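# Move three fridge bottles to cart tray, close fridge

## Task

Remove all three bottles from the refrigerator and place each one standing upright in the top tray of the cart. Then close the refrigerator door completely. A glass bottle must never drop any real distance, the door must never be slammed open or closed, and the robot must not tip over or be left leaning. At the end, release everything and back away: bottles or a door that stay put only because the robot is holding them do not count.

## Robot and tools

ROBOT. A Hello Robot Stretch 4 with a single arm. It has an omni-wheel base, a lift that rides up a mast, an arm that telescopes forward, a wrist with yaw, pitch and roll, and a two-finger gripper. It stands about 1.6 m tall, and its base edge lies within 0.23 m of the base origin. Cameras: head_camera sits atop the mast and looks forward and downward (turn the base to aim it). head_left_camera and head_right_camera are fisheyes on either side of it, pointed more steeply down, and they show the base and arm. wrist_camera looks out along the fingers, with the fingertips near the bottom of its picture.

FRAMES. Base frame: origin on the floor beneath the base centre, x ahead, y to the left, z up. hand_pose is reported in this frame. It marks a point between the open fingertips, and its axes line up with the base frame when all wrist joints are 0. The printed value may be somewhat wrong. The odometry frame is the base frame as it was when the scene began. base_odometry is built from wheel rotation, so slipping shows up as motion. Its heading is positive to the left and runs -3.142 to 3.142.

execute_actions. Arguments: "actions", a list holding one action or none (an empty list only reports state and images), and optional "cameras". "cameras" takes a list drawn from head_camera, head_left_camera, head_right_camera, wrist_camera, all. Omitting it, null or ["all"] returns every camera; [] returns none. An action may contain:
- "base": exactly one relative move, measured from the base position in the latest reported state. translate_m is metres straight ahead (negative backs up), -2 to 2. strafe_m is metres sideways, left positive, -2 to 2. rotate_rad is radians turned in place, counter-clockwise seen from above positive, -3.2 to 3.2.
- "joints": absolute targets, one named entry per joint (this is a dictionary, not a list). lift_m 0 to 1.2 m. arm_m 0 to 0.55 m extension. wrist_yaw_rad -1.134 to 4.276 (0 points forward, positive swings left, 3.14 is folded back, and above 3.4 the arm may block it). wrist_pitch_rad -1.117 to 4.259 (0 level, 1.57 points down). wrist_roll_rad -1.117 to 4.259 (at 0 the fingers are level; positive turns clockwise seen from behind). gripper_m -0.038 to 0.141, the fingertip gap in metres; values below 0 squeeze the tips together. A joint target outside its range is clipped, and the result reports it. Any other bad value or unknown key rejects the whole call and nothing moves.
- "pace": "slow", "default", "fast" or "max". The base moves at up to 0.1, 0.3, 0.4 or 0.6 m/s and turns at up to 1, 2, 3 or 4 rad/s. A raised lift (above 0.2) caps both, down to 0.3 m/s and 1 rad/s at 1.2.
- "contact_limits": {"arm_m": value}, from 0 (gentlest) to 0.75 (firmest); the default is 0.5.
- or {"end_of_arm": "enable_torque"} on its own, which turns back on any wrist or gripper motor that has shut off.
Every motion starts together and may finish at different times. No action runs longer than 15 s. A joint or base left out of an action may still be driving toward its previous target.

wait: "seconds" 0 to 10. Nothing new is commanded, and you get the same report an empty execute_actions gives. zoom_image: "camera" plus "region" [x0, y0, x1, y1] in pixels from the top-left corner, at most 504 by 504. It works only on the latest full image from that camera. finished_scene: "scene" is the number of the current scene. It is final, and it reports whether the goal was met.

RESULTS. A pictures line lists the cameras in the same order as the images. base_status and joint_status give each motion's outcome: done (for the base, the wheels turned the full amount), off_target, contact_stop_at_<key>, limit_stop_at_<name>, time_out, torque_fault. After any of these stops, the part drops its target and holds where it is, unless it has gone slack. A contact stop leaves the lift, arm or wheels slack: a slack lift may sink under load, and slack wheels may roll. on_its_own describes things the call did not command; its "held at" shows a joint's held target. lidar_m gives 12 distances in metres in 30-degree sectors, starting straight ahead and going counter-clockwise (4th left, 7th behind, 10th right). "-" means nothing seen, or something closer than 0.25 m. The lidar misses glass, thin legs and much of what is behind. wrist_depth_mm is a 7x7 grid of depths, 100 to 2000 mm; the robot's own body appears in it and clear objects do not. turned_by_wheels versus turned_by_imu: a gap above about 0.1 rad suggests a collision or slip, and the heading error is roughly their difference. base_tilt is in degrees, forward and right positive, with a fixed bias of up to about 1.5. motor_effort is percent of maximum, positive toward higher joint values, with the action's peak in brackets. The readings are noisy and offset. For wheel_0 to wheel_2, positive turns the base right. An effort at rest outside its normal range hints at a load or a push.

GRIPPING. Close to a gripper_m below the object's width. Squeezing tighter pulls the object toward the wrist (by up to about a third of the shortfall), and opening pushes it back out. The reading and "done" do not confirm a grasp. A firm hold (at a command of 0 or more) shows in gripper_m effort. If the fingertips jam on a surface below, raise the lift.

CAUTIONS. Never let a glass bottle drop. Move the fridge door gently both ways. Driving or turning with over 1 kg held and arm_m above 0.2, especially at fast or max, can tip the robot; so can steady pushing or pulling with a high gripper or a high contact limit. Leaning past 6 degrees (limit_stop_at_tilt) leaves the lift, arm and wheels slack and unresponsive until the lean eases. A wrist motor forced to its maximum, or a level gripper carrying over about 2 kg, shuts off (torque_fault) until enable_torque is sent. limit_stop_at_own_body can occur with pitch below -0.2 together with roll below -0.4 or above 4. To unfold at the start, send lift_m 0.4 and wrist_yaw_rad 0 together. Loose items may get nudged now and then. If one call in a reply reports a stop, the remaining motion calls in that reply are skipped. The robot holds its last command while you are thinking. Finish by opening the gripper and backing away, so the bottles stand and the door stays shut by themselves.

Each tool is called after ">>>" by a JSON object that holds its "op" and its "data", one argument or row to a line.

## Session

>>> {"op": "execute_actions", "data": {
  "actions": []
}}

Scene clock: 0.00 s.
base_odometry: x=+0.000 y=+0.000 heading=+0.000 (m, m, rad; odometry frame)
turned_by_wheels: +0.000 (rad since the last result)
turned_by_imu: +0.000 (rad since the last result)
base_tilt: forward=-0.3 right=+0.0 (deg)
lidar_m: 0.94 1.43 1.52 1.70 1.04 1.29 2.00 1.68 2.22 2.04 0.85 0.82
base_status: not commanded
joint_positions: lift_m=+0.146 arm_m=+0.003 wrist_yaw_rad=+3.109 wrist_pitch_rad=+0.013 wrist_roll_rad=+0.006 gripper_m=+0.057
joint_status: not commanded
motor_effort: lift_m=+19 arm_m=+0 wrist_yaw_rad=+0 wrist_pitch_rad=-6 wrist_roll_rad=+0 gripper_m=-2 wheel_0=+0 wheel_1=+0 wheel_2=+0 (%)
hand_pose: x=-0.1119 y=+0.0968 z=+0.3206 quat_wxyz=(+0.016, -0.007, +0.003, +1.000) (m; base frame)
wrist_depth_mm: 135 138 - - - - - / 109 137 - - - - 1229 / 109 136 - - - - - / 120 136 - - - - - / 135 1756 - - - - - / 1499 1499 1205 1464 1308 1430 1205 / 960 831 831 878 820 931 931
pictures: head_camera, head_left_camera, head_right_camera, wrist_camera
Images, in order (width x height): head_camera 420x560, head_left_camera 420x672, head_right_camera 420x672, wrist_camera 616x392.

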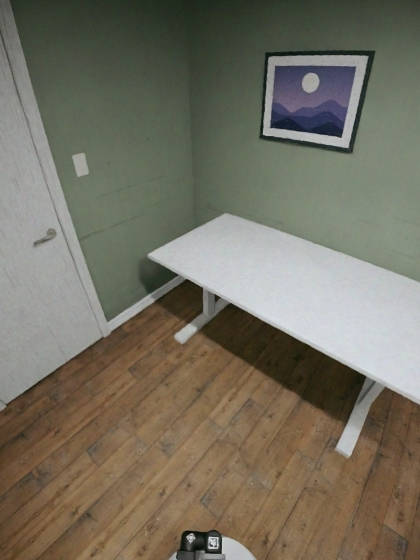

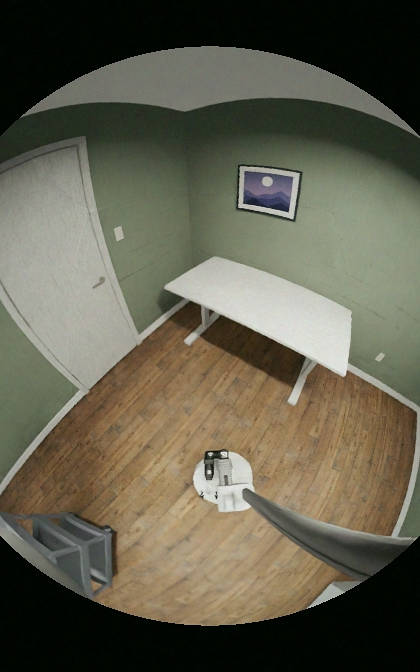

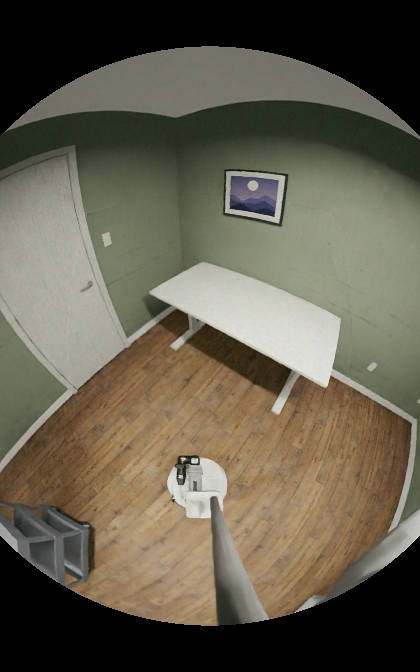

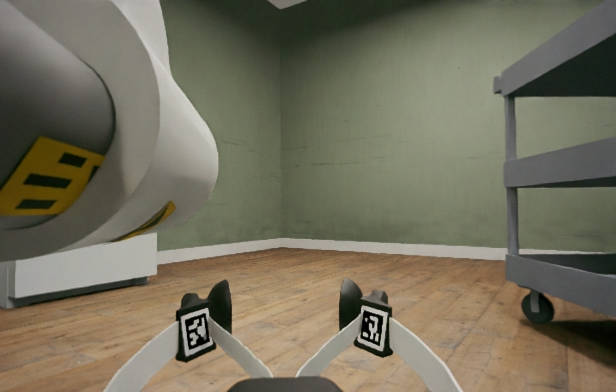

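>>> {"op": "execute_actions", "data": {
  "actions": [
    {"base":{"rotate_rad":-2.7},"joints":{"lift_m":0.4,"wrist_yaw_rad":0}}
  ]
}}

Scene clock: 2.73 s.
base_odometry: x=+0.000 y=+0.000 heading=-2.699 (m, m, rad; odometry frame)
turned_by_wheels: -2.699 (rad since the last result)
turned_by_imu: -2.720 (rad since the last result)
base_tilt: forward=-0.4 right=+0.1 (deg)
lidar_m: 1.68 2.22 2.18 0.85 0.83 0.92 1.32 1.51 1.64 1.03 1.15 2.98
base_status: done
joint_positions: lift_m=+0.400 arm_m=+0.003 wrist_yaw_rad=+0.000 wrist_pitch_rad=+0.013 wrist_roll_rad=+0.006 gripper_m=+0.057
joint_status: all done
motor_effort: lift_m=+21(21) arm_m=+0(0) wrist_yaw_rad=+0(9) wrist_pitch_rad=-8(8) wrist_roll_rad=+0(0) gripper_m=-4(5) wheel_0=+6(11) wheel_1=+3(10) wheel_2=+2(10) (%)
hand_pose: x=+0.4621 y=-0.0874 z=+0.5742 quat_wxyz=(+1.000, +0.003, +0.007, +0.000) (m; base frame)
wrist_depth_mm: 1708 1863 1499 1618 - - - / 1661 1808 1499 1618 - - - / 1708 1863 1499 1618 - - - / 1661 1863 1499 1618 - - - / 1618 1808 1537 1618 - - - / 1618 1808 1430 1576 - - - / 1537 1397 1336 1464 1336 1537 1499
pictures: head_camera, head_left_camera, head_right_camera, wrist_camera
Images, in order (width x height): head_camera 420x560, head_left_camera 420x672, head_right_camera 420x672, wrist_camera 616x392.

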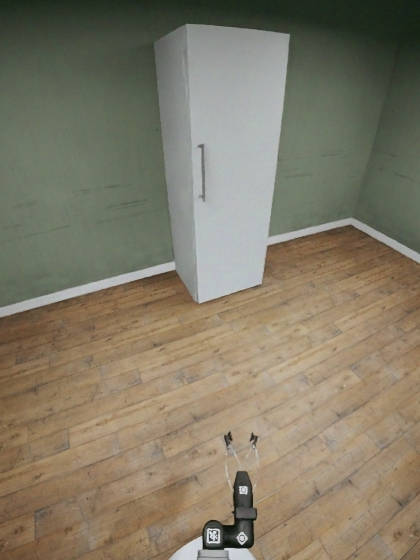

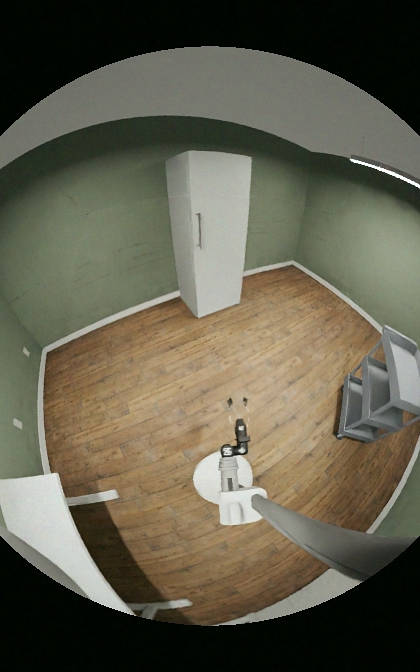

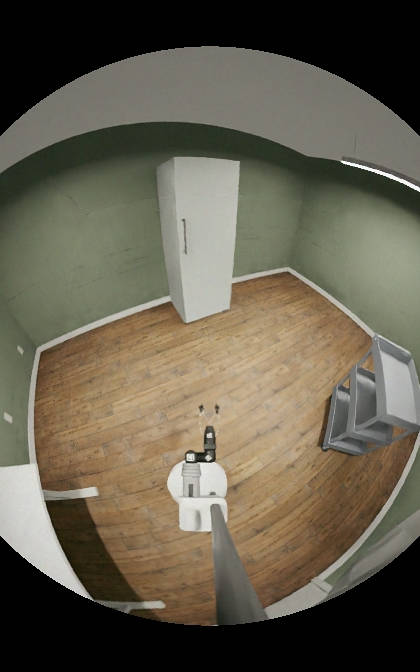

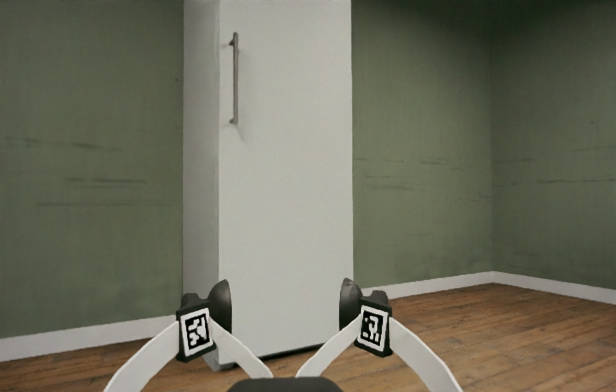

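>>> {"op": "execute_actions", "data": {
  "actions": [
    {"base":{"rotate_rad":0.45}}
  ],
  "cameras": []
}}

>>> {"op": "execute_actions", "data": {
  "actions": [
    {"base":{"strafe_m":-0.66},"joints":{"lift_m":0.9,"gripper_m":0.1}}
  ],
  "cameras": []
}}

>>> {"op": "execute_actions", "data": {
  "actions": [
    {"base":{"translate_m":0.6}}
  ]
}}

Scene clock: 4.13 s.
base_odometry: x=+0.000 y=+0.000 heading=-2.250 (m, m, rad; odometry frame)
turned_by_wheels: +0.449 (rad since the last result)
turned_by_imu: +0.453 (rad since the last result)
base_tilt: forward=-0.2 right=-0.1 (deg)
lidar_m: 2.23 2.32 0.87 0.83 0.86 1.20 1.52 1.59 1.05 1.08 3.20 1.65
base_status: done
joint_positions: lift_m=+0.400 arm_m=+0.003 wrist_yaw_rad=+0.000 wrist_pitch_rad=+0.013 wrist_roll_rad=+0.006 gripper_m=+0.057
joint_status: not commanded
motor_effort: lift_m=+21(21) arm_m=+0(0) wrist_yaw_rad=+0(0) wrist_pitch_rad=-7(6) wrist_roll_rad=+0(0) gripper_m=-4(3) wheel_0=-6(9) wheel_1=-2(6) wheel_2=-2(7) (%)
hand_pose: x=+0.4621 y=-0.0874 z=+0.5742 quat_wxyz=(+1.000, +0.003, +0.007, +0.000) (m; base frame)
wrist_depth_mm: 1863 1921 1921 - 1708 1397 1464 / 1921 1863 1983 - 1708 1430 1430 / 1983 1808 1921 - 1708 1430 1397 / 1756 1863 1983 1983 1708 1397 1430 / 1808 1921 1863 1921 1756 1366 1430 / 1808 1863 1863 1921 1366 1366 1397 / 1537 1336 1336 1464 1336 1397 1397
pictures: none
No camera images: the call's "cameras" was empty. Leave "cameras" out to get every camera's image.

Scene clock: 7.67 s.
base_odometry: x=-0.514 y=+0.415 heading=-2.250 (m, m, rad; odometry frame)
turned_by_wheels: +0.000 (rad since the last result)
turned_by_imu: +0.001 (rad since the last result)
base_tilt: forward=-0.3 right=+0.0 (deg)
lidar_m: 1.56 2.32 2.39 1.50 1.58 1.58 1.54 0.58 0.44 0.57 2.56 1.68
base_status: done
joint_positions: lift_m=+0.900 arm_m=+0.003 wrist_yaw_rad=+0.000 wrist_pitch_rad=+0.013 wrist_roll_rad=+0.006 gripper_m=+0.100
joint_status: all done
motor_effort: lift_m=+21(22) arm_m=+0(0) wrist_yaw_rad=-1(0) wrist_pitch_rad=-8(8) wrist_roll_rad=+0(0) gripper_m=-1(2) wheel_0=+3(13) wheel_1=+0(10) wheel_2=+0(2) (%)
hand_pose: x=+0.4621 y=-0.0874 z=+1.0742 quat_wxyz=(+1.000, +0.003, +0.007, +0.000) (m; base frame)
wrist_depth_mm: 1921 1921 1983 1366 1397 - - / 1863 1921 1921 1336 1336 - - / 1863 1921 1921 1397 1366 - - / 1921 1863 1921 1336 1366 - - / 1863 1863 1863 1336 1366 - - / 1808 1921 1863 1336 216 - - / 1808 1808 1308 1308 1336 - -
pictures: none
No camera images: the call's "cameras" was empty. Leave "cameras" out to get every camera's image.

Scene clock: 11.13 s.
base_odometry: x=-0.890 y=-0.053 heading=-2.249 (m, m, rad; odometry frame)
turned_by_wheels: +0.000 (rad since the last result)
turned_by_imu: +0.000 (rad since the last result)
base_tilt: forward=-0.4 right=-0.1 (deg)
lidar_m: 0.95 1.70 2.31 1.52 1.57 2.22 2.14 0.93 0.96 2.47 2.35 1.05
base_status: done
joint_positions: lift_m=+0.900 arm_m=+0.003 wrist_yaw_rad=+0.000 wrist_pitch_rad=+0.013 wrist_roll_rad=+0.006 gripper_m=+0.100
joint_status: not commanded
motor_effort: lift_m=+21(21) arm_m=+0(0) wrist_yaw_rad=+0(0) wrist_pitch_rad=-6(8) wrist_roll_rad=+0(0) gripper_m=-2(2) wheel_0=+4(9) wheel_1=+3(5) wheel_2=-1(11) (%)
hand_pose: x=+0.4621 y=-0.0874 z=+1.0742 quat_wxyz=(+1.000, +0.003, +0.007, +0.000) (m; base frame)
wrist_depth_mm: 1308 1336 768 768 778 798 1430 / 1336 1336 768 768 778 788 1464 / 1281 1308 759 759 788 788 1430 / 1308 1336 759 759 778 778 1464 / 1308 1281 750 759 778 778 1397 / 1281 1281 741 750 216 788 1430 / 1281 1308 741 750 768 798 1464
pictures: head_camera, head_left_camera, head_right_camera, wrist_camera
Images, in order (width x height): head_camera 420x560, head_left_camera 420x672, head_right_camera 420x672, wrist_camera 616x392.

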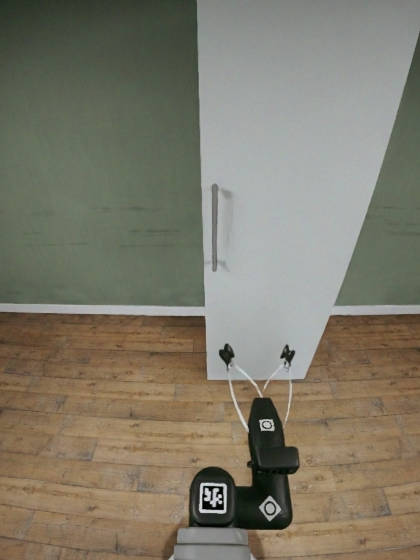

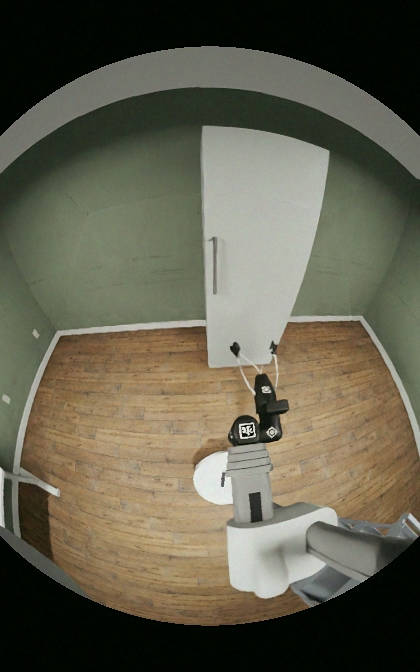

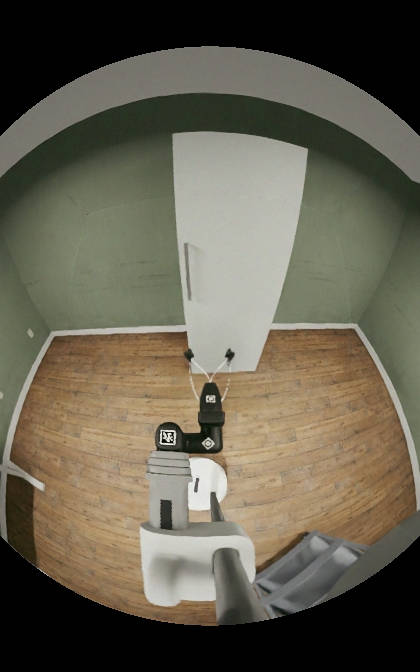

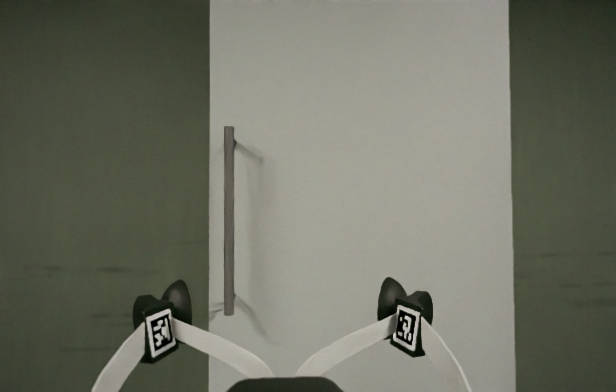

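>>> {"op": "execute_actions", "data": {
  "actions": [
    {"base":{"strafe_m":0.13},"joints":{"lift_m":0.85}}
  ],
  "cameras": []
}}

>>> {"op": "execute_actions", "data": {
  "actions": [
    {"base":{"translate_m":0.2},"joints":{"arm_m":0.22}}
  ],
  "cameras": ["head_camera","wrist_camera"]
}}

Scene clock: 12.97 s.
base_odometry: x=-0.789 y=-0.134 heading=-2.249 (m, m, rad; odometry frame)
turned_by_wheels: +0.000 (rad since the last result)
turned_by_imu: +0.000 (rad since the last result)
base_tilt: forward=-0.2 right=+0.0 (deg)
lidar_m: 0.95 1.70 2.24 1.40 1.45 1.99 2.14 1.00 1.03 2.60 2.32 1.04
base_status: done
joint_positions: lift_m=+0.850 arm_m=+0.003 wrist_yaw_rad=+0.000 wrist_pitch_rad=+0.013 wrist_roll_rad=+0.006 gripper_m=+0.100
joint_status: all done
motor_effort: lift_m=+16(19) arm_m=+0(0) wrist_yaw_rad=+0(1) wrist_pitch_rad=-7(7) wrist_roll_rad=+0(0) gripper_m=-2(0) wheel_0=-2(13) wheel_1=+0(10) wheel_2=+0(2) (%)
hand_pose: x=+0.4621 y=-0.0874 z=+1.0245 quat_wxyz=(+1.000, +0.003, +0.007, +0.000) (m; base frame)
wrist_depth_mm: 1308 1336 1336 778 778 798 1499 / 1308 1336 1366 768 778 798 1464 / 1281 1336 1366 768 778 788 1430 / 1336 1336 1336 759 778 788 1397 / 1308 1336 1308 759 778 778 798 / 1308 1281 1336 759 216 788 798 / 1281 1308 1336 750 759 778 798
pictures: none
No camera images: the call's "cameras" was empty. Leave "cameras" out to get every camera's image.

Scene clock: 15.03 s.
base_odometry: x=-0.914 y=-0.290 heading=-2.249 (m, m, rad; odometry frame)
turned_by_wheels: +0.000 (rad since the last result)
turned_by_imu: +0.000 (rad since the last result)
base_tilt: forward=-0.3 right=+0.0 (deg)
lidar_m: 0.76 1.49 2.02 1.94 1.46 1.98 2.33 1.16 1.22 2.60 2.04 0.83
base_status: done
joint_positions: lift_m=+0.850 arm_m=+0.219 wrist_yaw_rad=+0.000 wrist_pitch_rad=+0.013 wrist_roll_rad=+0.006 gripper_m=+0.100
joint_status: all done
motor_effort: lift_m=+17(17) arm_m=+8(9) wrist_yaw_rad=+0(1) wrist_pitch_rad=-7(7) wrist_roll_rad=+0(0) gripper_m=+0(2) wheel_0=+5(10) wheel_1=+2(8) wheel_2=-2(10) (%)
hand_pose: x=+0.6780 y=-0.0874 z=+1.0246 quat_wxyz=(+1.000, +0.003, +0.007, +0.000) (m; base frame)
wrist_depth_mm: 946 946 976 355 362 368 377 / 931 931 946 353 362 368 373 / 917 946 960 353 359 366 373 / 917 946 960 351 359 366 373 / 917 946 946 353 359 364 370 / 917 946 960 349 216 362 368 / 904 917 946 289 357 362 366
pictures: head_camera, wrist_camera
Images, in order (width x height): head_camera 420x560, wrist_camera 616x392.

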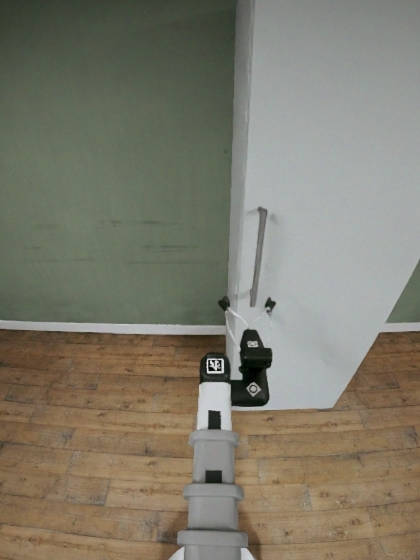

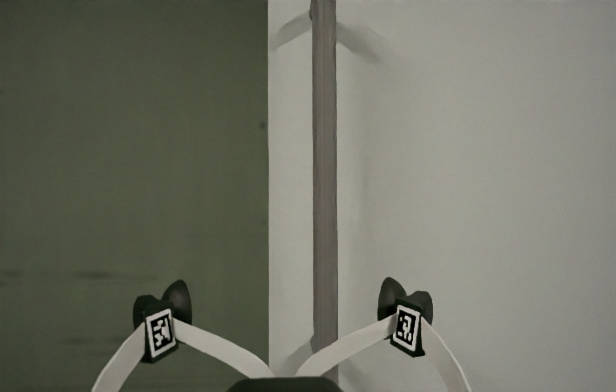

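>>> {"op": "execute_actions", "data": {
  "actions": [
    {"base":{"strafe_m":-0.027},"joints":{"arm_m":0.29,"lift_m":0.88,"gripper_m":0.07},"pace":"slow"}
  ],
  "cameras": ["wrist_camera"]
}}

>>> {"op": "execute_actions", "data": {
  "actions": [
    {"joints":{"gripper_m":-0.025}}
  ],
  "cameras": ["wrist_camera"]
}}

>>> {"op": "execute_actions", "data": {
  "actions": [
    {"joints":{"arm_m":0.13},"pace":"slow","contact_limits":{"arm_m":0.7}}
  ]
}}

Scene clock: 17.20 s.
base_odometry: x=-0.935 y=-0.273 heading=-2.249 (m, m, rad; odometry frame)
turned_by_wheels: +0.000 (rad since the last result)
turned_by_imu: +0.001 (rad since the last result)
base_tilt: forward=-0.2 right=-0.1 (deg)
lidar_m: 0.75 1.48 2.03 1.95 1.50 2.06 2.33 1.15 1.18 2.58 2.04 0.85
base_status: done
joint_positions: lift_m=+0.880 arm_m=+0.289 wrist_yaw_rad=+0.000 wrist_pitch_rad=+0.013 wrist_roll_rad=+0.006 gripper_m=+0.070
joint_status: all done
motor_effort: lift_m=+21(22) arm_m=+8(8) wrist_yaw_rad=+0(0) wrist_pitch_rad=-8(7) wrist_roll_rad=+0(0) gripper_m=-2(2) wheel_0=+4(10) wheel_1=-4(7) wheel_2=+0(2) (%)
hand_pose: x=+0.7479 y=-0.0874 z=+1.0542 quat_wxyz=(+1.000, +0.003, +0.007, +0.000) (m; base frame)
wrist_depth_mm: 866 878 878 286 293 298 303 / 866 878 891 283 293 297 301 / 854 878 904 283 290 297 300 / 842 878 878 283 290 296 298 / 866 866 866 281 289 293 297 / 854 878 279 281 220 291 297 / 842 866 278 217 285 291 296
pictures: wrist_camera
Images, in order (width x height): wrist_camera 616x392.

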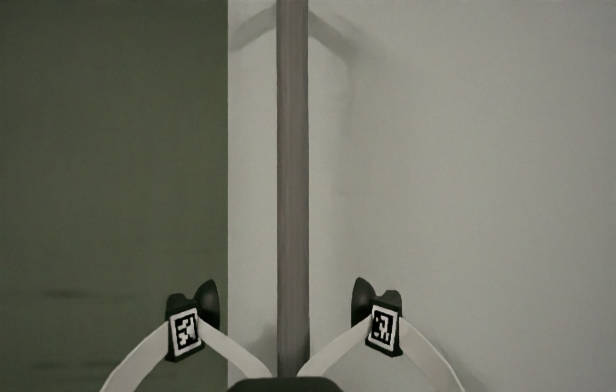

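Scene clock: 18.87 s.
base_odometry: x=-0.935 y=-0.273 heading=-2.249 (m, m, rad; odometry frame)
turned_by_wheels: +0.000 (rad since the last result)
turned_by_imu: +0.000 (rad since the last result)
base_tilt: forward=-0.2 right=-0.1 (deg)
lidar_m: 0.74 1.49 2.02 1.95 1.49 2.08 2.32 1.15 1.19 2.58 2.05 0.82
base_status: not commanded
joint_positions: lift_m=+0.880 arm_m=+0.289 wrist_yaw_rad=+0.000 wrist_pitch_rad=+0.013 wrist_roll_rad=+0.006 gripper_m=-0.024
joint_status: all done
motor_effort: lift_m=+21(22) arm_m=+5(8) wrist_yaw_rad=+0(8) wrist_pitch_rad=-7(7) wrist_roll_rad=+0(0) gripper_m=-24(22) wheel_0=+1(4) wheel_1=-4(4) wheel_2=+0(0) (%)
hand_pose: x=+0.7485 y=-0.0874 z=+1.0541 quat_wxyz=(+1.000, +0.003, +0.007, +0.000) (m; base frame)
wrist_depth_mm: 866 878 878 286 291 298 301 / 866 878 891 285 291 297 301 / 854 866 891 283 289 294 300 / 842 878 878 283 289 294 300 / 854 854 878 282 286 293 297 / 854 866 277 208 286 291 296 / 842 156 177 217 178 291 294
pictures: wrist_camera
Images, in order (width x height): wrist_camera 616x392.

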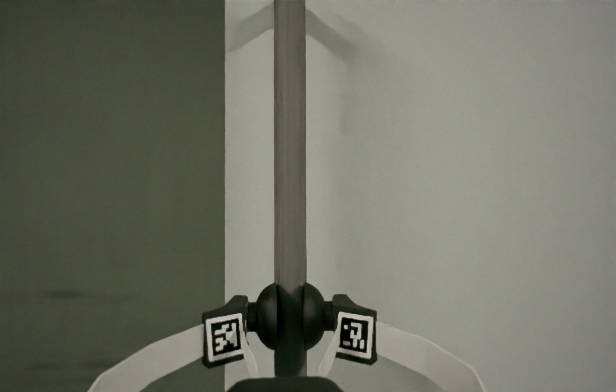

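Scene clock: 21.77 s.
base_odometry: x=-0.935 y=-0.273 heading=-2.249 (m, m, rad; odometry frame)
turned_by_wheels: +0.000 (rad since the last result)
turned_by_imu: +0.001 (rad since the last result)
base_tilt: forward=-0.3 right=-0.1 (deg)
lidar_m: 0.74 1.48 2.00 1.95 1.47 2.04 2.33 1.15 1.18 2.56 2.06 0.82
base_status: not commanded
joint_positions: lift_m=+0.880 arm_m=+0.131 wrist_yaw_rad=+0.000 wrist_pitch_rad=+0.013 wrist_roll_rad=+0.006 gripper_m=-0.025
joint_status: all done
motor_effort: lift_m=+21(21) arm_m=-8(12) wrist_yaw_rad=+0(13) wrist_pitch_rad=-7(8) wrist_roll_rad=+0(0) gripper_m=-16(24) wheel_0=+1(1) wheel_1=-2(4) wheel_2=-1(2) (%)
contact_limits: arm_m 0.7
hand_pose: x=+0.5908 y=-0.0874 z=+1.0542 quat_wxyz=(+1.000, +0.003, +0.007, +0.000) (m; base frame)
wrist_depth_mm: 1008 1025 1042 445 452 462 473 / 1025 1025 1042 445 452 459 469 / 1008 1025 1042 442 449 459 466 / 1008 1008 1025 439 452 455 462 / 1008 1025 1025 439 445 455 462 / 1008 1008 1042 200 442 452 455 / 1008 991 176 373 169 452 459
pictures: head_camera, head_left_camera, head_right_camera, wrist_camera
Images, in order (width x height): head_camera 420x560, head_left_camera 420x672, head_right_camera 420x672, wrist_camera 616x392.

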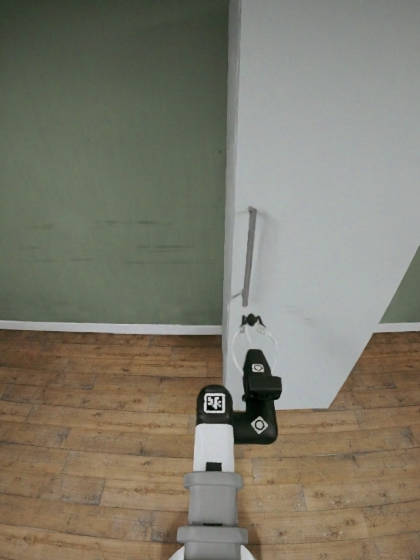

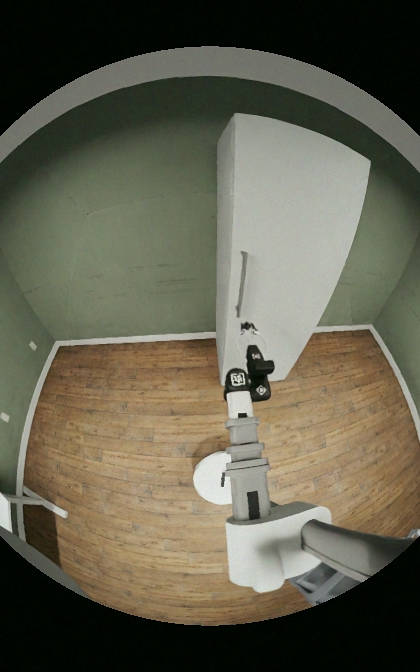

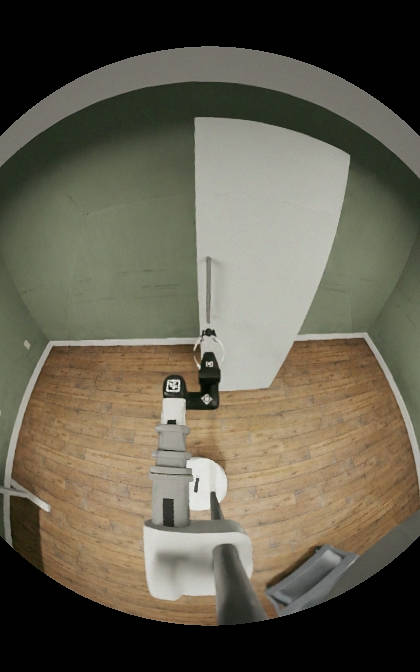

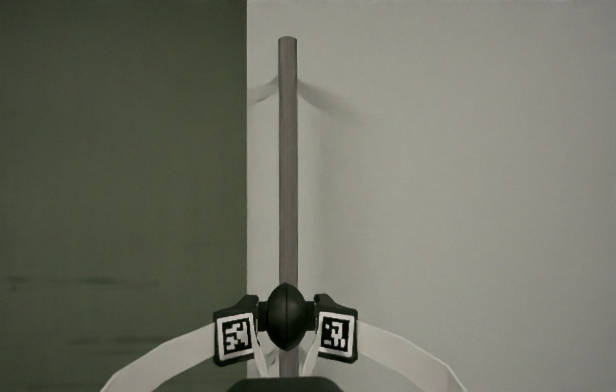

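Slipped; go deeper so the pads close behind the bar.

>>> {"op": "execute_actions", "data": {
  "actions": [
    {"joints":{"gripper_m":0.07,"arm_m":0.24}}
  ],
  "cameras": []
}}

>>> {"op": "execute_actions", "data": {
  "actions": [
    {"joints":{"arm_m":0.322},"pace":"slow","contact_limits":{"arm_m":0.2}}
  ],
  "cameras": []
}}

>>> {"op": "execute_actions", "data": {
  "actions": [
    {"joints":{"gripper_m":-0.038}}
  ],
  "cameras": ["wrist_camera"]
}}

>>> {"op": "execute_actions", "data": {
  "actions": [
    {"joints":{"arm_m":0.16},"pace":"slow","contact_limits":{"arm_m":0.7}}
  ],
  "cameras": ["wrist_camera","head_camera"]
}}

Scene clock: 23.63 s.
base_odometry: x=-0.935 y=-0.273 heading=-2.249 (m, m, rad; odometry frame)
turned_by_wheels: +0.000 (rad since the last result)
turned_by_imu: +0.001 (rad since the last result)
base_tilt: forward=-0.2 right=+0.0 (deg)
lidar_m: 0.74 1.49 2.02 1.96 1.50 2.07 2.33 1.16 1.20 2.56 2.07 0.83
base_status: not commanded
joint_positions: lift_m=+0.880 arm_m=+0.239 wrist_yaw_rad=+0.000 wrist_pitch_rad=+0.013 wrist_roll_rad=+0.006 gripper_m=+0.070
joint_status: all done
motor_effort: lift_m=+21(21) arm_m=+8(8) wrist_yaw_rad=+0(1) wrist_pitch_rad=-6(6) wrist_roll_rad=+0(1) gripper_m=-1(15) wheel_0=+1(1) wheel_1=-2(2) wheel_2=-1(1) (%)
hand_pose: x=+0.6980 y=-0.0874 z=+1.0542 quat_wxyz=(+1.000, +0.003, +0.007, +0.000) (m; base frame)
wrist_depth_mm: 917 931 946 338 343 351 355 / 917 931 931 338 342 351 353 / 917 917 931 336 340 345 353 / 891 917 931 334 340 345 349 / 904 917 931 334 340 345 351 / 891 904 327 330 220 345 347 / 904 904 327 268 332 342 349
pictures: none
No camera images: the call's "cameras" was empty. Leave "cameras" out to get every camera's image.

Scene clock: 25.73 s.
base_odometry: x=-0.935 y=-0.273 heading=-2.249 (m, m, rad; odometry frame)
turned_by_wheels: +0.000 (rad since the last result)
turned_by_imu: +0.001 (rad since the last result)
base_tilt: forward=-0.3 right=+0.0 (deg)
lidar_m: 0.74 1.48 2.01 1.93 1.48 2.07 2.34 1.15 1.18 2.56 2.05 0.83
base_status: not commanded
joint_positions: lift_m=+0.880 arm_m=+0.321 wrist_yaw_rad=+0.000 wrist_pitch_rad=+0.013 wrist_roll_rad=+0.006 gripper_m=+0.070
joint_status: all done
motor_effort: lift_m=+21(21) arm_m=+8(8) wrist_yaw_rad=+0(0) wrist_pitch_rad=-6(6) wrist_roll_rad=+0(0) gripper_m=-3(3) wheel_0=+1(1) wheel_1=-2(2) wheel_2=-1(1) (%)
contact_limits: arm_m 0.2
hand_pose: x=+0.7799 y=-0.0874 z=+1.0542 quat_wxyz=(+1.000, +0.003, +0.007, +0.000) (m; base frame)
wrist_depth_mm: 842 854 866 254 260 265 267 / 831 854 854 253 258 264 267 / 831 842 842 252 258 263 267 / 831 842 842 250 256 260 265 / 831 831 854 251 256 260 265 / 820 842 248 249 220 260 263 / 831 820 246 186 252 258 262
pictures: none
No camera images: the call's "cameras" was empty. Leave "cameras" out to get every camera's image.

Scene clock: 27.77 s.
base_odometry: x=-0.935 y=-0.273 heading=-2.247 (m, m, rad; odometry frame)
turned_by_wheels: +0.002 (rad since the last result)
turned_by_imu: -0.045 (rad since the last result)
base_tilt: forward=-0.2 right=+0.0 (deg)
lidar_m: 0.74 1.45 1.92 2.17 1.48 1.88 2.35 1.18 1.20 2.57 2.14 0.82
base_status: not commanded
joint_positions: lift_m=+0.880 arm_m=+0.323 wrist_yaw_rad=+0.017 wrist_pitch_rad=+0.014 wrist_roll_rad=+0.006 gripper_m=-0.037
joint_status: all done
on_its_own: wrist_yaw_rad is at rest, and its effort (-48) is outside its rest range (-13 to +13)
motor_effort: lift_m=+21(21) arm_m=-5(8) wrist_yaw_rad=-48(68) wrist_pitch_rad=-9(10) wrist_roll_rad=+0(0) gripper_m=-24(29) wheel_0=+5(7) wheel_1=+1(5) wheel_2=+16(19) (%)
hand_pose: x=+0.7836 y=-0.0826 z=+1.0540 quat_wxyz=(+1.000, +0.003, +0.007, +0.008) (m; base frame)
wrist_depth_mm: 820 831 238 242 248 254 258 / 809 831 237 240 246 252 257 / 809 842 236 241 246 251 256 / 809 820 235 239 245 251 255 / 809 820 233 239 244 250 253 / 798 831 199 180 244 248 253 / 798 160 176 176 169 247 252
pictures: wrist_camera
Images, in order (width x height): wrist_camera 616x392.

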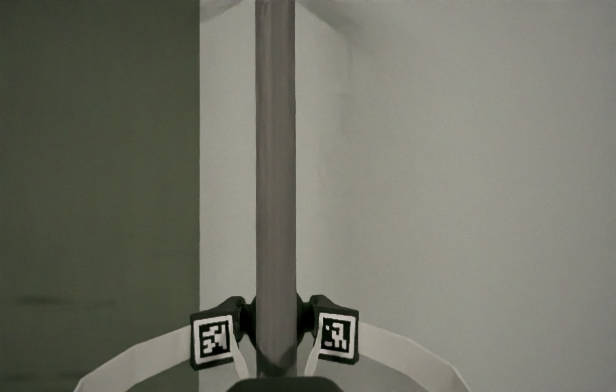

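Scene clock: 30.67 s.
base_odometry: x=-0.935 y=-0.273 heading=-2.249 (m, m, rad; odometry frame)
turned_by_wheels: -0.002 (rad since the last result)
turned_by_imu: +0.027 (rad since the last result)
base_tilt: forward=-0.2 right=-0.1 (deg)
lidar_m: 0.74 1.48 1.97 2.17 1.48 1.93 2.34 1.17 1.20 2.57 2.07 0.84
base_status: not commanded
joint_positions: lift_m=+0.880 arm_m=+0.161 wrist_yaw_rad=+0.000 wrist_pitch_rad=+0.013 wrist_roll_rad=+0.006 gripper_m=-0.037
joint_status: all done
motor_effort: lift_m=+19(21) arm_m=-8(23) wrist_yaw_rad=+0(79) wrist_pitch_rad=-6(43) wrist_roll_rad=+0(0) gripper_m=-19(30) wheel_0=-2(7) wheel_1=-1(1) wheel_2=-2(26) (%)
contact_limits: arm_m 0.7
hand_pose: x=+0.6208 y=-0.0874 z=+1.0544 quat_wxyz=(+1.000, +0.003, +0.007, +0.000) (m; base frame)
wrist_depth_mm: 960 1008 1008 413 421 433 439 / 960 991 991 410 421 430 436 / 976 991 991 410 421 430 436 / 960 976 991 407 415 427 433 / 960 976 991 404 415 424 436 / 946 960 991 196 413 427 433 / 931 154 175 198 175 415 430
pictures: head_camera, wrist_camera
Images, in order (width x height): head_camera 420x560, wrist_camera 616x392.

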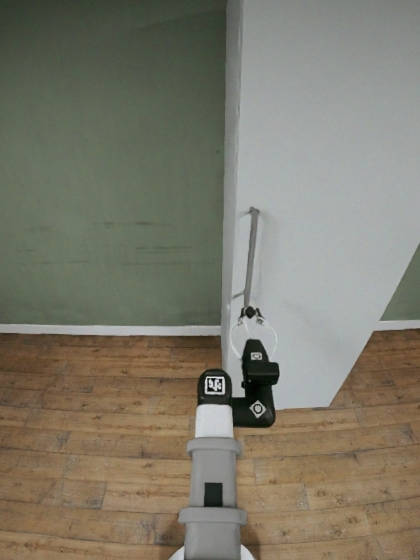

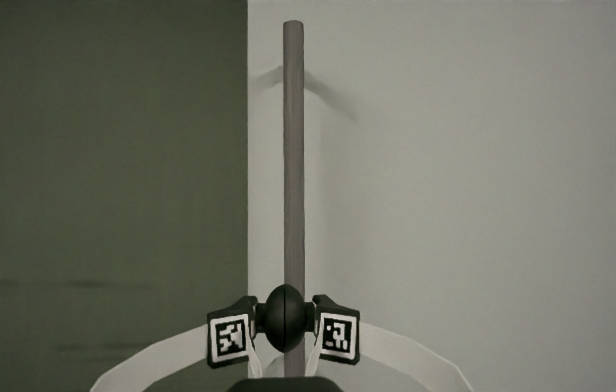

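>>> {"op": "execute_actions", "data": {
  "actions": [
    {"joints":{"gripper_m":0.07,"arm_m":0.24}}
  ],
  "cameras": []
}}

>>> {"op": "execute_actions", "data": {
  "actions": [
    {"joints":{"arm_m":0.303},"pace":"slow"}
  ],
  "cameras": ["wrist_camera"]
}}

>>> {"op": "execute_actions", "data": {
  "actions": [
    {"joints":{"gripper_m":-0.038}}
  ],
  "cameras": ["wrist_camera"]
}}

>>> {"op": "execute_actions", "data": {
  "actions": [
    {"base":{"translate_m":-0.06},"pace":"slow"}
  ],
  "cameras": ["wrist_camera","head_camera"]
}}

Scene clock: 32.83 s.
base_odometry: x=-0.935 y=-0.273 heading=-2.249 (m, m, rad; odometry frame)
turned_by_wheels: +0.000 (rad since the last result)
turned_by_imu: +0.001 (rad since the last result)
base_tilt: forward=-0.3 right=+0.0 (deg)
lidar_m: 0.74 1.47 1.97 2.17 1.48 1.91 2.34 1.17 1.20 2.58 2.09 0.83
base_status: not commanded
joint_positions: lift_m=+0.880 arm_m=+0.239 wrist_yaw_rad=+0.000 wrist_pitch_rad=+0.013 wrist_roll_rad=+0.006 gripper_m=+0.070
joint_status: all done
motor_effort: lift_m=+19(19) arm_m=+8(8) wrist_yaw_rad=+0(1) wrist_pitch_rad=-6(7) wrist_roll_rad=+0(0) gripper_m=-1(18) wheel_0=-2(2) wheel_1=-1(1) wheel_2=-2(2) (%)
hand_pose: x=+0.6980 y=-0.0874 z=+1.0544 quat_wxyz=(+1.000, +0.003, +0.007, +0.000) (m; base frame)
wrist_depth_mm: 891 931 946 332 343 351 357 / 891 931 917 332 342 349 357 / 878 917 917 330 340 347 355 / 891 904 917 330 338 345 353 / 878 917 917 327 338 347 351 / 878 917 325 327 219 343 351 / 878 904 324 264 332 342 349
pictures: none
No camera images: the call's "cameras" was empty. Leave "cameras" out to get every camera's image.

Scene clock: 34.70 s.
base_odometry: x=-0.935 y=-0.273 heading=-2.249 (m, m, rad; odometry frame)
turned_by_wheels: +0.000 (rad since the last result)
turned_by_imu: +0.001 (rad since the last result)
base_tilt: forward=-0.3 right=+0.0 (deg)
lidar_m: 0.75 1.48 1.97 2.18 1.47 1.93 2.32 1.17 1.18 2.59 2.10 0.82
base_status: not commanded
joint_positions: lift_m=+0.880 arm_m=+0.302 wrist_yaw_rad=+0.000 wrist_pitch_rad=+0.013 wrist_roll_rad=+0.006 gripper_m=+0.070
joint_status: all done
motor_effort: lift_m=+19(19) arm_m=+8(7) wrist_yaw_rad=+0(0) wrist_pitch_rad=-5(7) wrist_roll_rad=+1(0) gripper_m=-3(2) wheel_0=-2(2) wheel_1=-1(1) wheel_2=-2(2) (%)
hand_pose: x=+0.7609 y=-0.0874 z=+1.0544 quat_wxyz=(+1.000, +0.003, +0.007, +0.000) (m; base frame)
wrist_depth_mm: 842 854 878 271 278 285 291 / 854 854 866 268 277 283 289 / 842 854 866 267 274 282 287 / 842 842 854 267 274 282 286 / 831 842 866 266 273 279 286 / 831 842 263 265 220 278 285 / 831 831 262 204 268 278 283
pictures: wrist_camera
Images, in order (width x height): wrist_camera 616x392.

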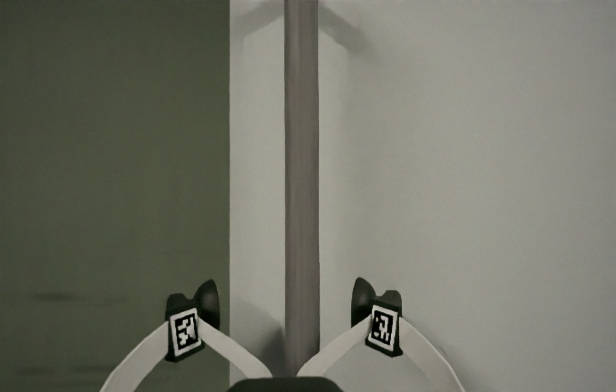

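Scene clock: 36.47 s.
base_odometry: x=-0.935 y=-0.273 heading=-2.249 (m, m, rad; odometry frame)
turned_by_wheels: +0.000 (rad since the last result)
turned_by_imu: +0.000 (rad since the last result)
base_tilt: forward=-0.2 right=-0.1 (deg)
lidar_m: 0.75 1.46 1.97 2.17 1.48 1.92 2.34 1.18 1.21 2.59 2.09 0.83
base_status: not commanded
joint_positions: lift_m=+0.880 arm_m=+0.303 wrist_yaw_rad=-0.001 wrist_pitch_rad=+0.013 wrist_roll_rad=+0.006 gripper_m=-0.037
joint_status: all done
motor_effort: lift_m=+19(19) arm_m=+3(8) wrist_yaw_rad=+4(19) wrist_pitch_rad=-7(8) wrist_roll_rad=+0(0) gripper_m=-28(27) wheel_0=-3(3) wheel_1=-2(2) wheel_2=-2(2) (%)
hand_pose: x=+0.7618 y=-0.0878 z=+1.0543 quat_wxyz=(+1.000, +0.003, +0.007, -0.001) (m; base frame)
wrist_depth_mm: 842 854 878 267 276 283 290 / 842 854 866 266 276 281 287 / 854 842 854 265 276 282 287 / 842 854 878 264 272 281 286 / 831 842 866 264 272 279 286 / 820 842 262 202 271 278 283 / 831 156 178 202 178 274 282
pictures: wrist_camera
Images, in order (width x height): wrist_camera 616x392.

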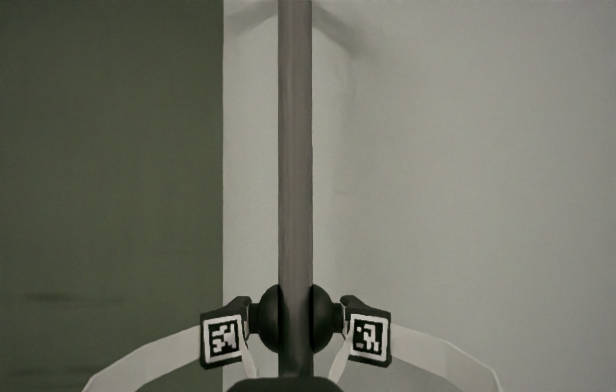

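Scene clock: 38.30 s.
base_odometry: x=-0.898 y=-0.226 heading=-2.250 (m, m, rad; odometry frame)
turned_by_wheels: +0.000 (rad since the last result)
turned_by_imu: +0.000 (rad since the last result)
base_tilt: forward=-0.3 right=-0.2 (deg)
lidar_m: 0.79 1.54 2.05 1.95 1.46 1.92 2.28 1.12 1.15 2.58 2.17 0.90
base_status: done
joint_positions: lift_m=+0.880 arm_m=+0.303 wrist_yaw_rad=+0.000 wrist_pitch_rad=+0.013 wrist_roll_rad=+0.006 gripper_m=-0.037
joint_status: not commanded
motor_effort: lift_m=+19(19) arm_m=+2(3) wrist_yaw_rad=+1(18) wrist_pitch_rad=-6(7) wrist_roll_rad=+0(0) gripper_m=-21(30) wheel_0=-6(16) wheel_1=-3(9) wheel_2=+4(10) (%)
hand_pose: x=+0.7619 y=-0.0875 z=+1.0544 quat_wxyz=(+1.000, +0.003, +0.007, +0.000) (m; base frame)
wrist_depth_mm: 904 917 917 327 340 345 353 / 891 917 917 327 338 345 351 / 904 917 931 327 338 343 349 / 891 904 931 325 334 343 347 / 878 904 904 324 330 338 345 / 891 904 904 198 334 340 347 / 878 152 173 260 173 338 345
pictures: head_camera, wrist_camera
Images, in order (width x height): head_camera 420x560, wrist_camera 616x392.

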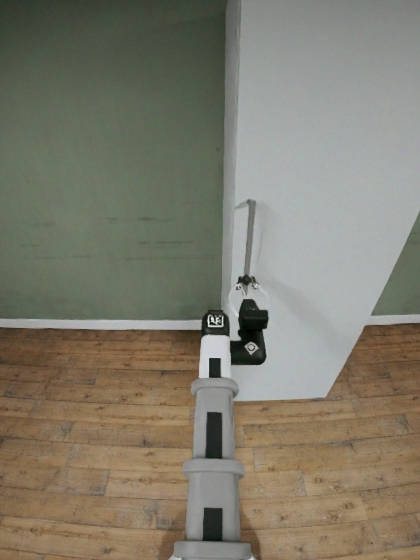

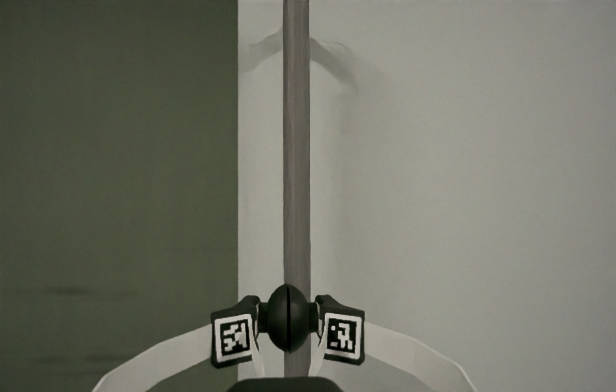

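>>> {"op": "execute_actions", "data": {
  "actions": [
    {"base":{"rotate_rad":-0.35},"joints":{"arm_m":0.0,"wrist_yaw_rad":-1.13,"wrist_roll_rad":1.57}}
  ],
  "cameras": []
}}

>>> {"op": "execute_actions", "data": {
  "actions": [
    {"base":{"strafe_m":0.60}}
  ],
  "cameras": []
}}

>>> {"op": "execute_actions", "data": {
  "actions": [
    {"base":{"translate_m":0.3},"joints":{"arm_m":0.27}}
  ]
}}

Scene clock: 40.93 s.
base_odometry: x=-0.898 y=-0.226 heading=-2.599 (m, m, rad; odometry frame)
turned_by_wheels: -0.349 (rad since the last result)
turned_by_imu: -0.351 (rad since the last result)
base_tilt: forward=-0.4 right=+0.0 (deg)
lidar_m: 0.80 0.85 1.64 2.20 1.47 1.54 2.27 1.16 1.12 1.20 2.58 1.05
base_status: done
joint_positions: lift_m=+0.880 arm_m=+0.004 wrist_yaw_rad=-1.120 wrist_pitch_rad=+0.014 wrist_roll_rad=+1.570 gripper_m=-0.037
joint_status: arm_m off_target (ended at +0.004, target +0.000); the others done
joint sent to its limit — the command would take arm_m past its lower limit and wrist_yaw_rad past its lower limit, so those joints were sent only as far as their limits.
motor_effort: lift_m=+19(19) arm_m=-8(9) wrist_yaw_rad=+1(8) wrist_pitch_rad=-8(7) wrist_roll_rad=+1(7) gripper_m=-19(20) wheel_0=+6(10) wheel_1=+3(6) wheel_2=+1(8) (%)
hand_pose: x=+0.2221 y=-0.2977 z=+1.0543 quat_wxyz=(+0.597, +0.601, -0.371, -0.380) (m; base frame)
wrist_depth_mm: - - - - - - 1430 / - - - - - - 1397 / - - - - - - 1430 / - - - - - - 1397 / - - - - - - 1397 / - - - 198 - - 1430 / - 151 174 - 173 1921 1397
pictures: none
No camera images: the call's "cameras" was empty. Leave "cameras" out to get every camera's image.

Scene clock: 44.27 s.
base_odometry: x=-0.588 y=-0.740 heading=-2.599 (m, m, rad; odometry frame)
turned_by_wheels: +0.000 (rad since the last result)
turned_by_imu: +0.001 (rad since the last result)
base_tilt: forward=-0.4 right=+0.0 (deg)
lidar_m: 1.07 1.26 1.38 1.63 1.61 1.06 1.45 2.49 1.62 1.73 3.15 0.88
base_status: done
joint_positions: lift_m=+0.880 arm_m=+0.004 wrist_yaw_rad=-1.120 wrist_pitch_rad=+0.014 wrist_roll_rad=+1.570 gripper_m=-0.037
joint_status: not commanded
motor_effort: lift_m=+19(19) arm_m=-8(8) wrist_yaw_rad=+1(0) wrist_pitch_rad=-8(7) wrist_roll_rad=+1(1) gripper_m=-19(19) wheel_0=-3(12) wheel_1=+0(11) wheel_2=+0(1) (%)
hand_pose: x=+0.2221 y=-0.2977 z=+1.0543 quat_wxyz=(+0.597, +0.601, -0.371, -0.380) (m; base frame)
wrist_depth_mm: - - - - - - 1397 / - - - - - - 1397 / - - - - - - 1397 / - - - - - - 1397 / - - - - - - 1397 / - - - 198 - - 1430 / - 152 174 - 173 1921 1366
pictures: none
No camera images: the call's "cameras" was empty. Leave "cameras" out to get every camera's image.

Scene clock: 46.73 s.
base_odometry: x=-0.845 y=-0.895 heading=-2.599 (m, m, rad; odometry frame)
turned_by_wheels: +0.000 (rad since the last result)
turned_by_imu: +0.000 (rad since the last result)
base_tilt: forward=-0.2 right=+0.0 (deg)
lidar_m: 0.90 0.98 1.08 1.66 1.73 1.33 1.64 2.76 1.79 3.07 0.90 0.62
base_status: done
joint_positions: lift_m=+0.880 arm_m=+0.269 wrist_yaw_rad=-1.119 wrist_pitch_rad=+0.014 wrist_roll_rad=+1.570 gripper_m=-0.037
joint_status: all done
motor_effort: lift_m=+19(19) arm_m=+8(8) wrist_yaw_rad=+0(1) wrist_pitch_rad=-7(6) wrist_roll_rad=+1(2) gripper_m=-19(19) wheel_0=+4(10) wheel_1=+2(9) wheel_2=-2(10) (%)
hand_pose: x=+0.4867 y=-0.2977 z=+1.0543 quat_wxyz=(+0.597, +0.601, -0.371, -0.380) (m; base frame)
wrist_depth_mm: - - - - - - 1430 / - - - - - - 1397 / - - - - - - 1430 / - - - - - - 1430 / 320 402 404 407 415 569 574 / 291 293 289 198 300 301 306 / 285 152 174 293 172 303 306
pictures: head_camera, head_left_camera, head_right_camera, wrist_camera
Images, in order (width x height): head_camera 420x560, head_left_camera 420x672, head_right_camera 420x672, wrist_camera 616x392.

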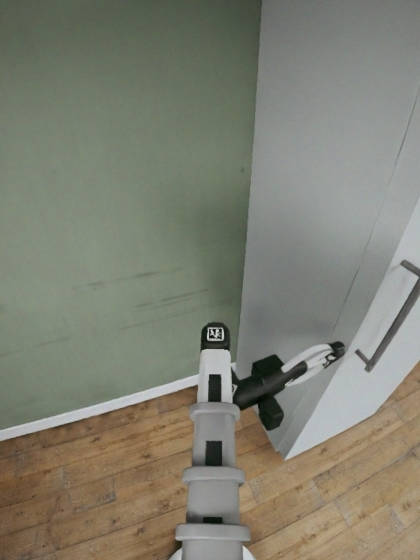

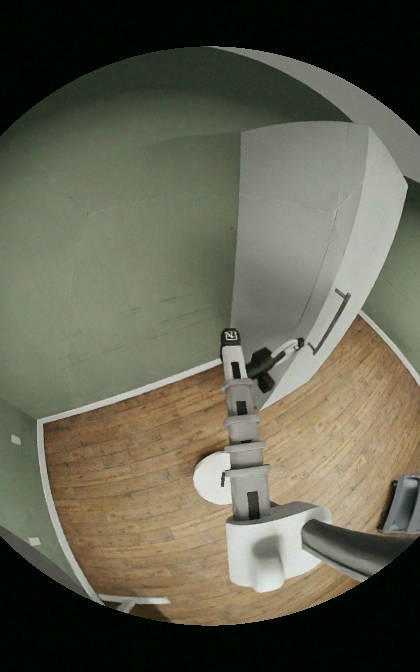

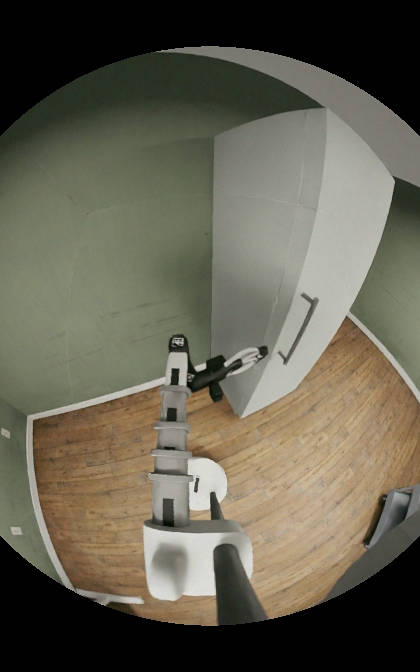

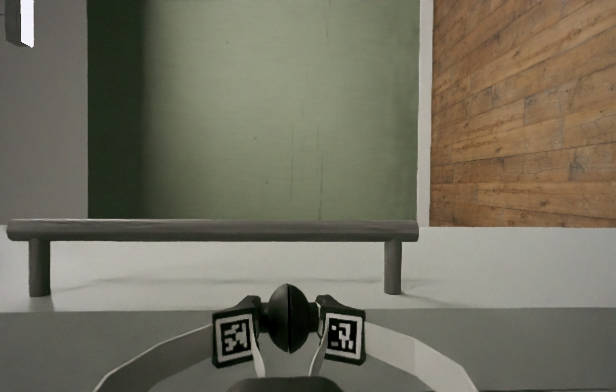

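>>> {"op": "execute_actions", "data": {
  "actions": [
    {"base":{"strafe_m":-0.11},"joints":{"arm_m":0.318},"pace":"slow"}
  ],
  "cameras": ["wrist_camera"]
}}

>>> {"op": "execute_actions", "data": {
  "actions": [
    {"base":{"strafe_m":-0.08},"joints":{"arm_m":0.352},"pace":"slow"}
  ],
  "cameras": ["wrist_camera","head_camera"]
}}

Scene clock: 61.70 s.
base_odometry: x=-0.901 y=-0.801 heading=-2.596 (m, m, rad; odometry frame)
turned_by_wheels: +0.002 (rad since the last result)
turned_by_imu: +0.063 (rad since the last result)
base_tilt: forward=-0.4 right=-0.1 (deg)
lidar_m: 0.83 1.02 1.17 1.82 1.82 1.37 1.96 2.71 1.71 2.97 0.89 0.58
base_status: done
joint_positions: lift_m=+0.880 arm_m=+0.316 wrist_yaw_rad=-1.122 wrist_pitch_rad=+0.013 wrist_roll_rad=+1.570 gripper_m=-0.038
joint_status: all done
motor_effort: lift_m=+19(19) arm_m=+11(18) wrist_yaw_rad=+8(14) wrist_pitch_rad=-6(8) wrist_roll_rad=+0(0) gripper_m=-10(18) wheel_0=+26(29) wheel_1=+3(7) wheel_2=+2(9) (%)
hand_pose: x=+0.5332 y=-0.2978 z=+1.0544 quat_wxyz=(+0.596, +0.601, -0.372, -0.380) (m; base frame)
wrist_depth_mm: - - - - - - 1430 / - - - - - - 1397 / - - - - - - 1397 / 492 504 508 257 259 1661 1308 / 315 319 324 327 330 338 342 / 213 215 204 210 224 228 229 / 214 154 177 221 225 230 232
pictures: wrist_camera
Images, in order (width x height): wrist_camera 616x392.

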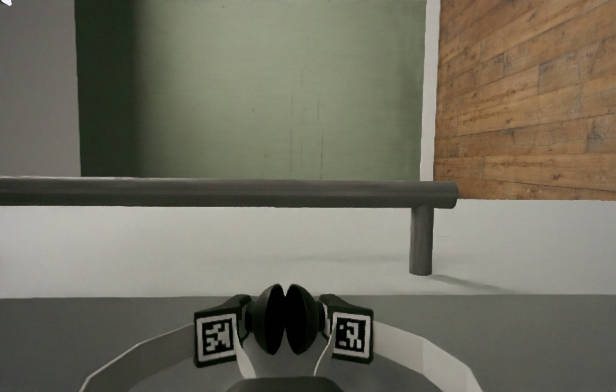

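Scene clock: 63.63 s.
base_odometry: x=-0.942 y=-0.733 heading=-2.595 (m, m, rad; odometry frame)
turned_by_wheels: +0.002 (rad since the last result)
turned_by_imu: +0.112 (rad since the last result)
base_tilt: forward=-0.4 right=-0.1 (deg)
lidar_m: 0.91 1.05 1.28 1.86 1.57 1.37 2.68 1.66 1.65 2.91 0.79 0.56
base_status: done
joint_positions: lift_m=+0.880 arm_m=+0.349 wrist_yaw_rad=-1.122 wrist_pitch_rad=+0.013 wrist_roll_rad=+1.570 gripper_m=-0.038
joint_status: all done
motor_effort: lift_m=+19(19) arm_m=+14(17) wrist_yaw_rad=+9(11) wrist_pitch_rad=-5(6) wrist_roll_rad=+0(0) gripper_m=-11(11) wheel_0=+25(28) wheel_1=+1(4) wheel_2=-3(4) (%)
hand_pose: x=+0.5666 y=-0.2979 z=+1.0545 quat_wxyz=(+0.596, +0.601, -0.372, -0.380) (m; base frame)
wrist_depth_mm: - - - - - - 1397 / - - - - - - 1430 / 544 574 603 480 249 750 1281 / 245 252 257 262 252 274 282 / 206 208 211 214 217 220 222 / 212 216 202 208 222 227 229 / 216 154 190 221 228 231 236
pictures: head_camera, wrist_camera
Images, in order (width x height): head_camera 420x560, wrist_camera 616x392.

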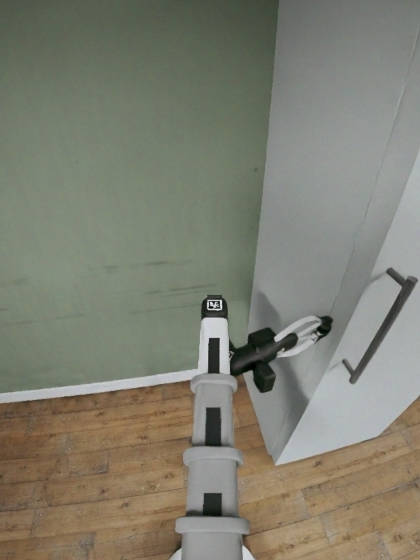

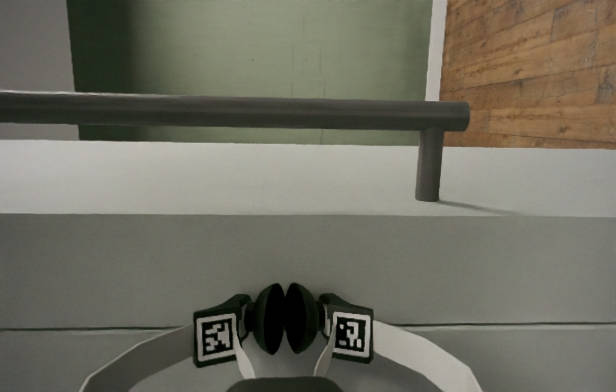

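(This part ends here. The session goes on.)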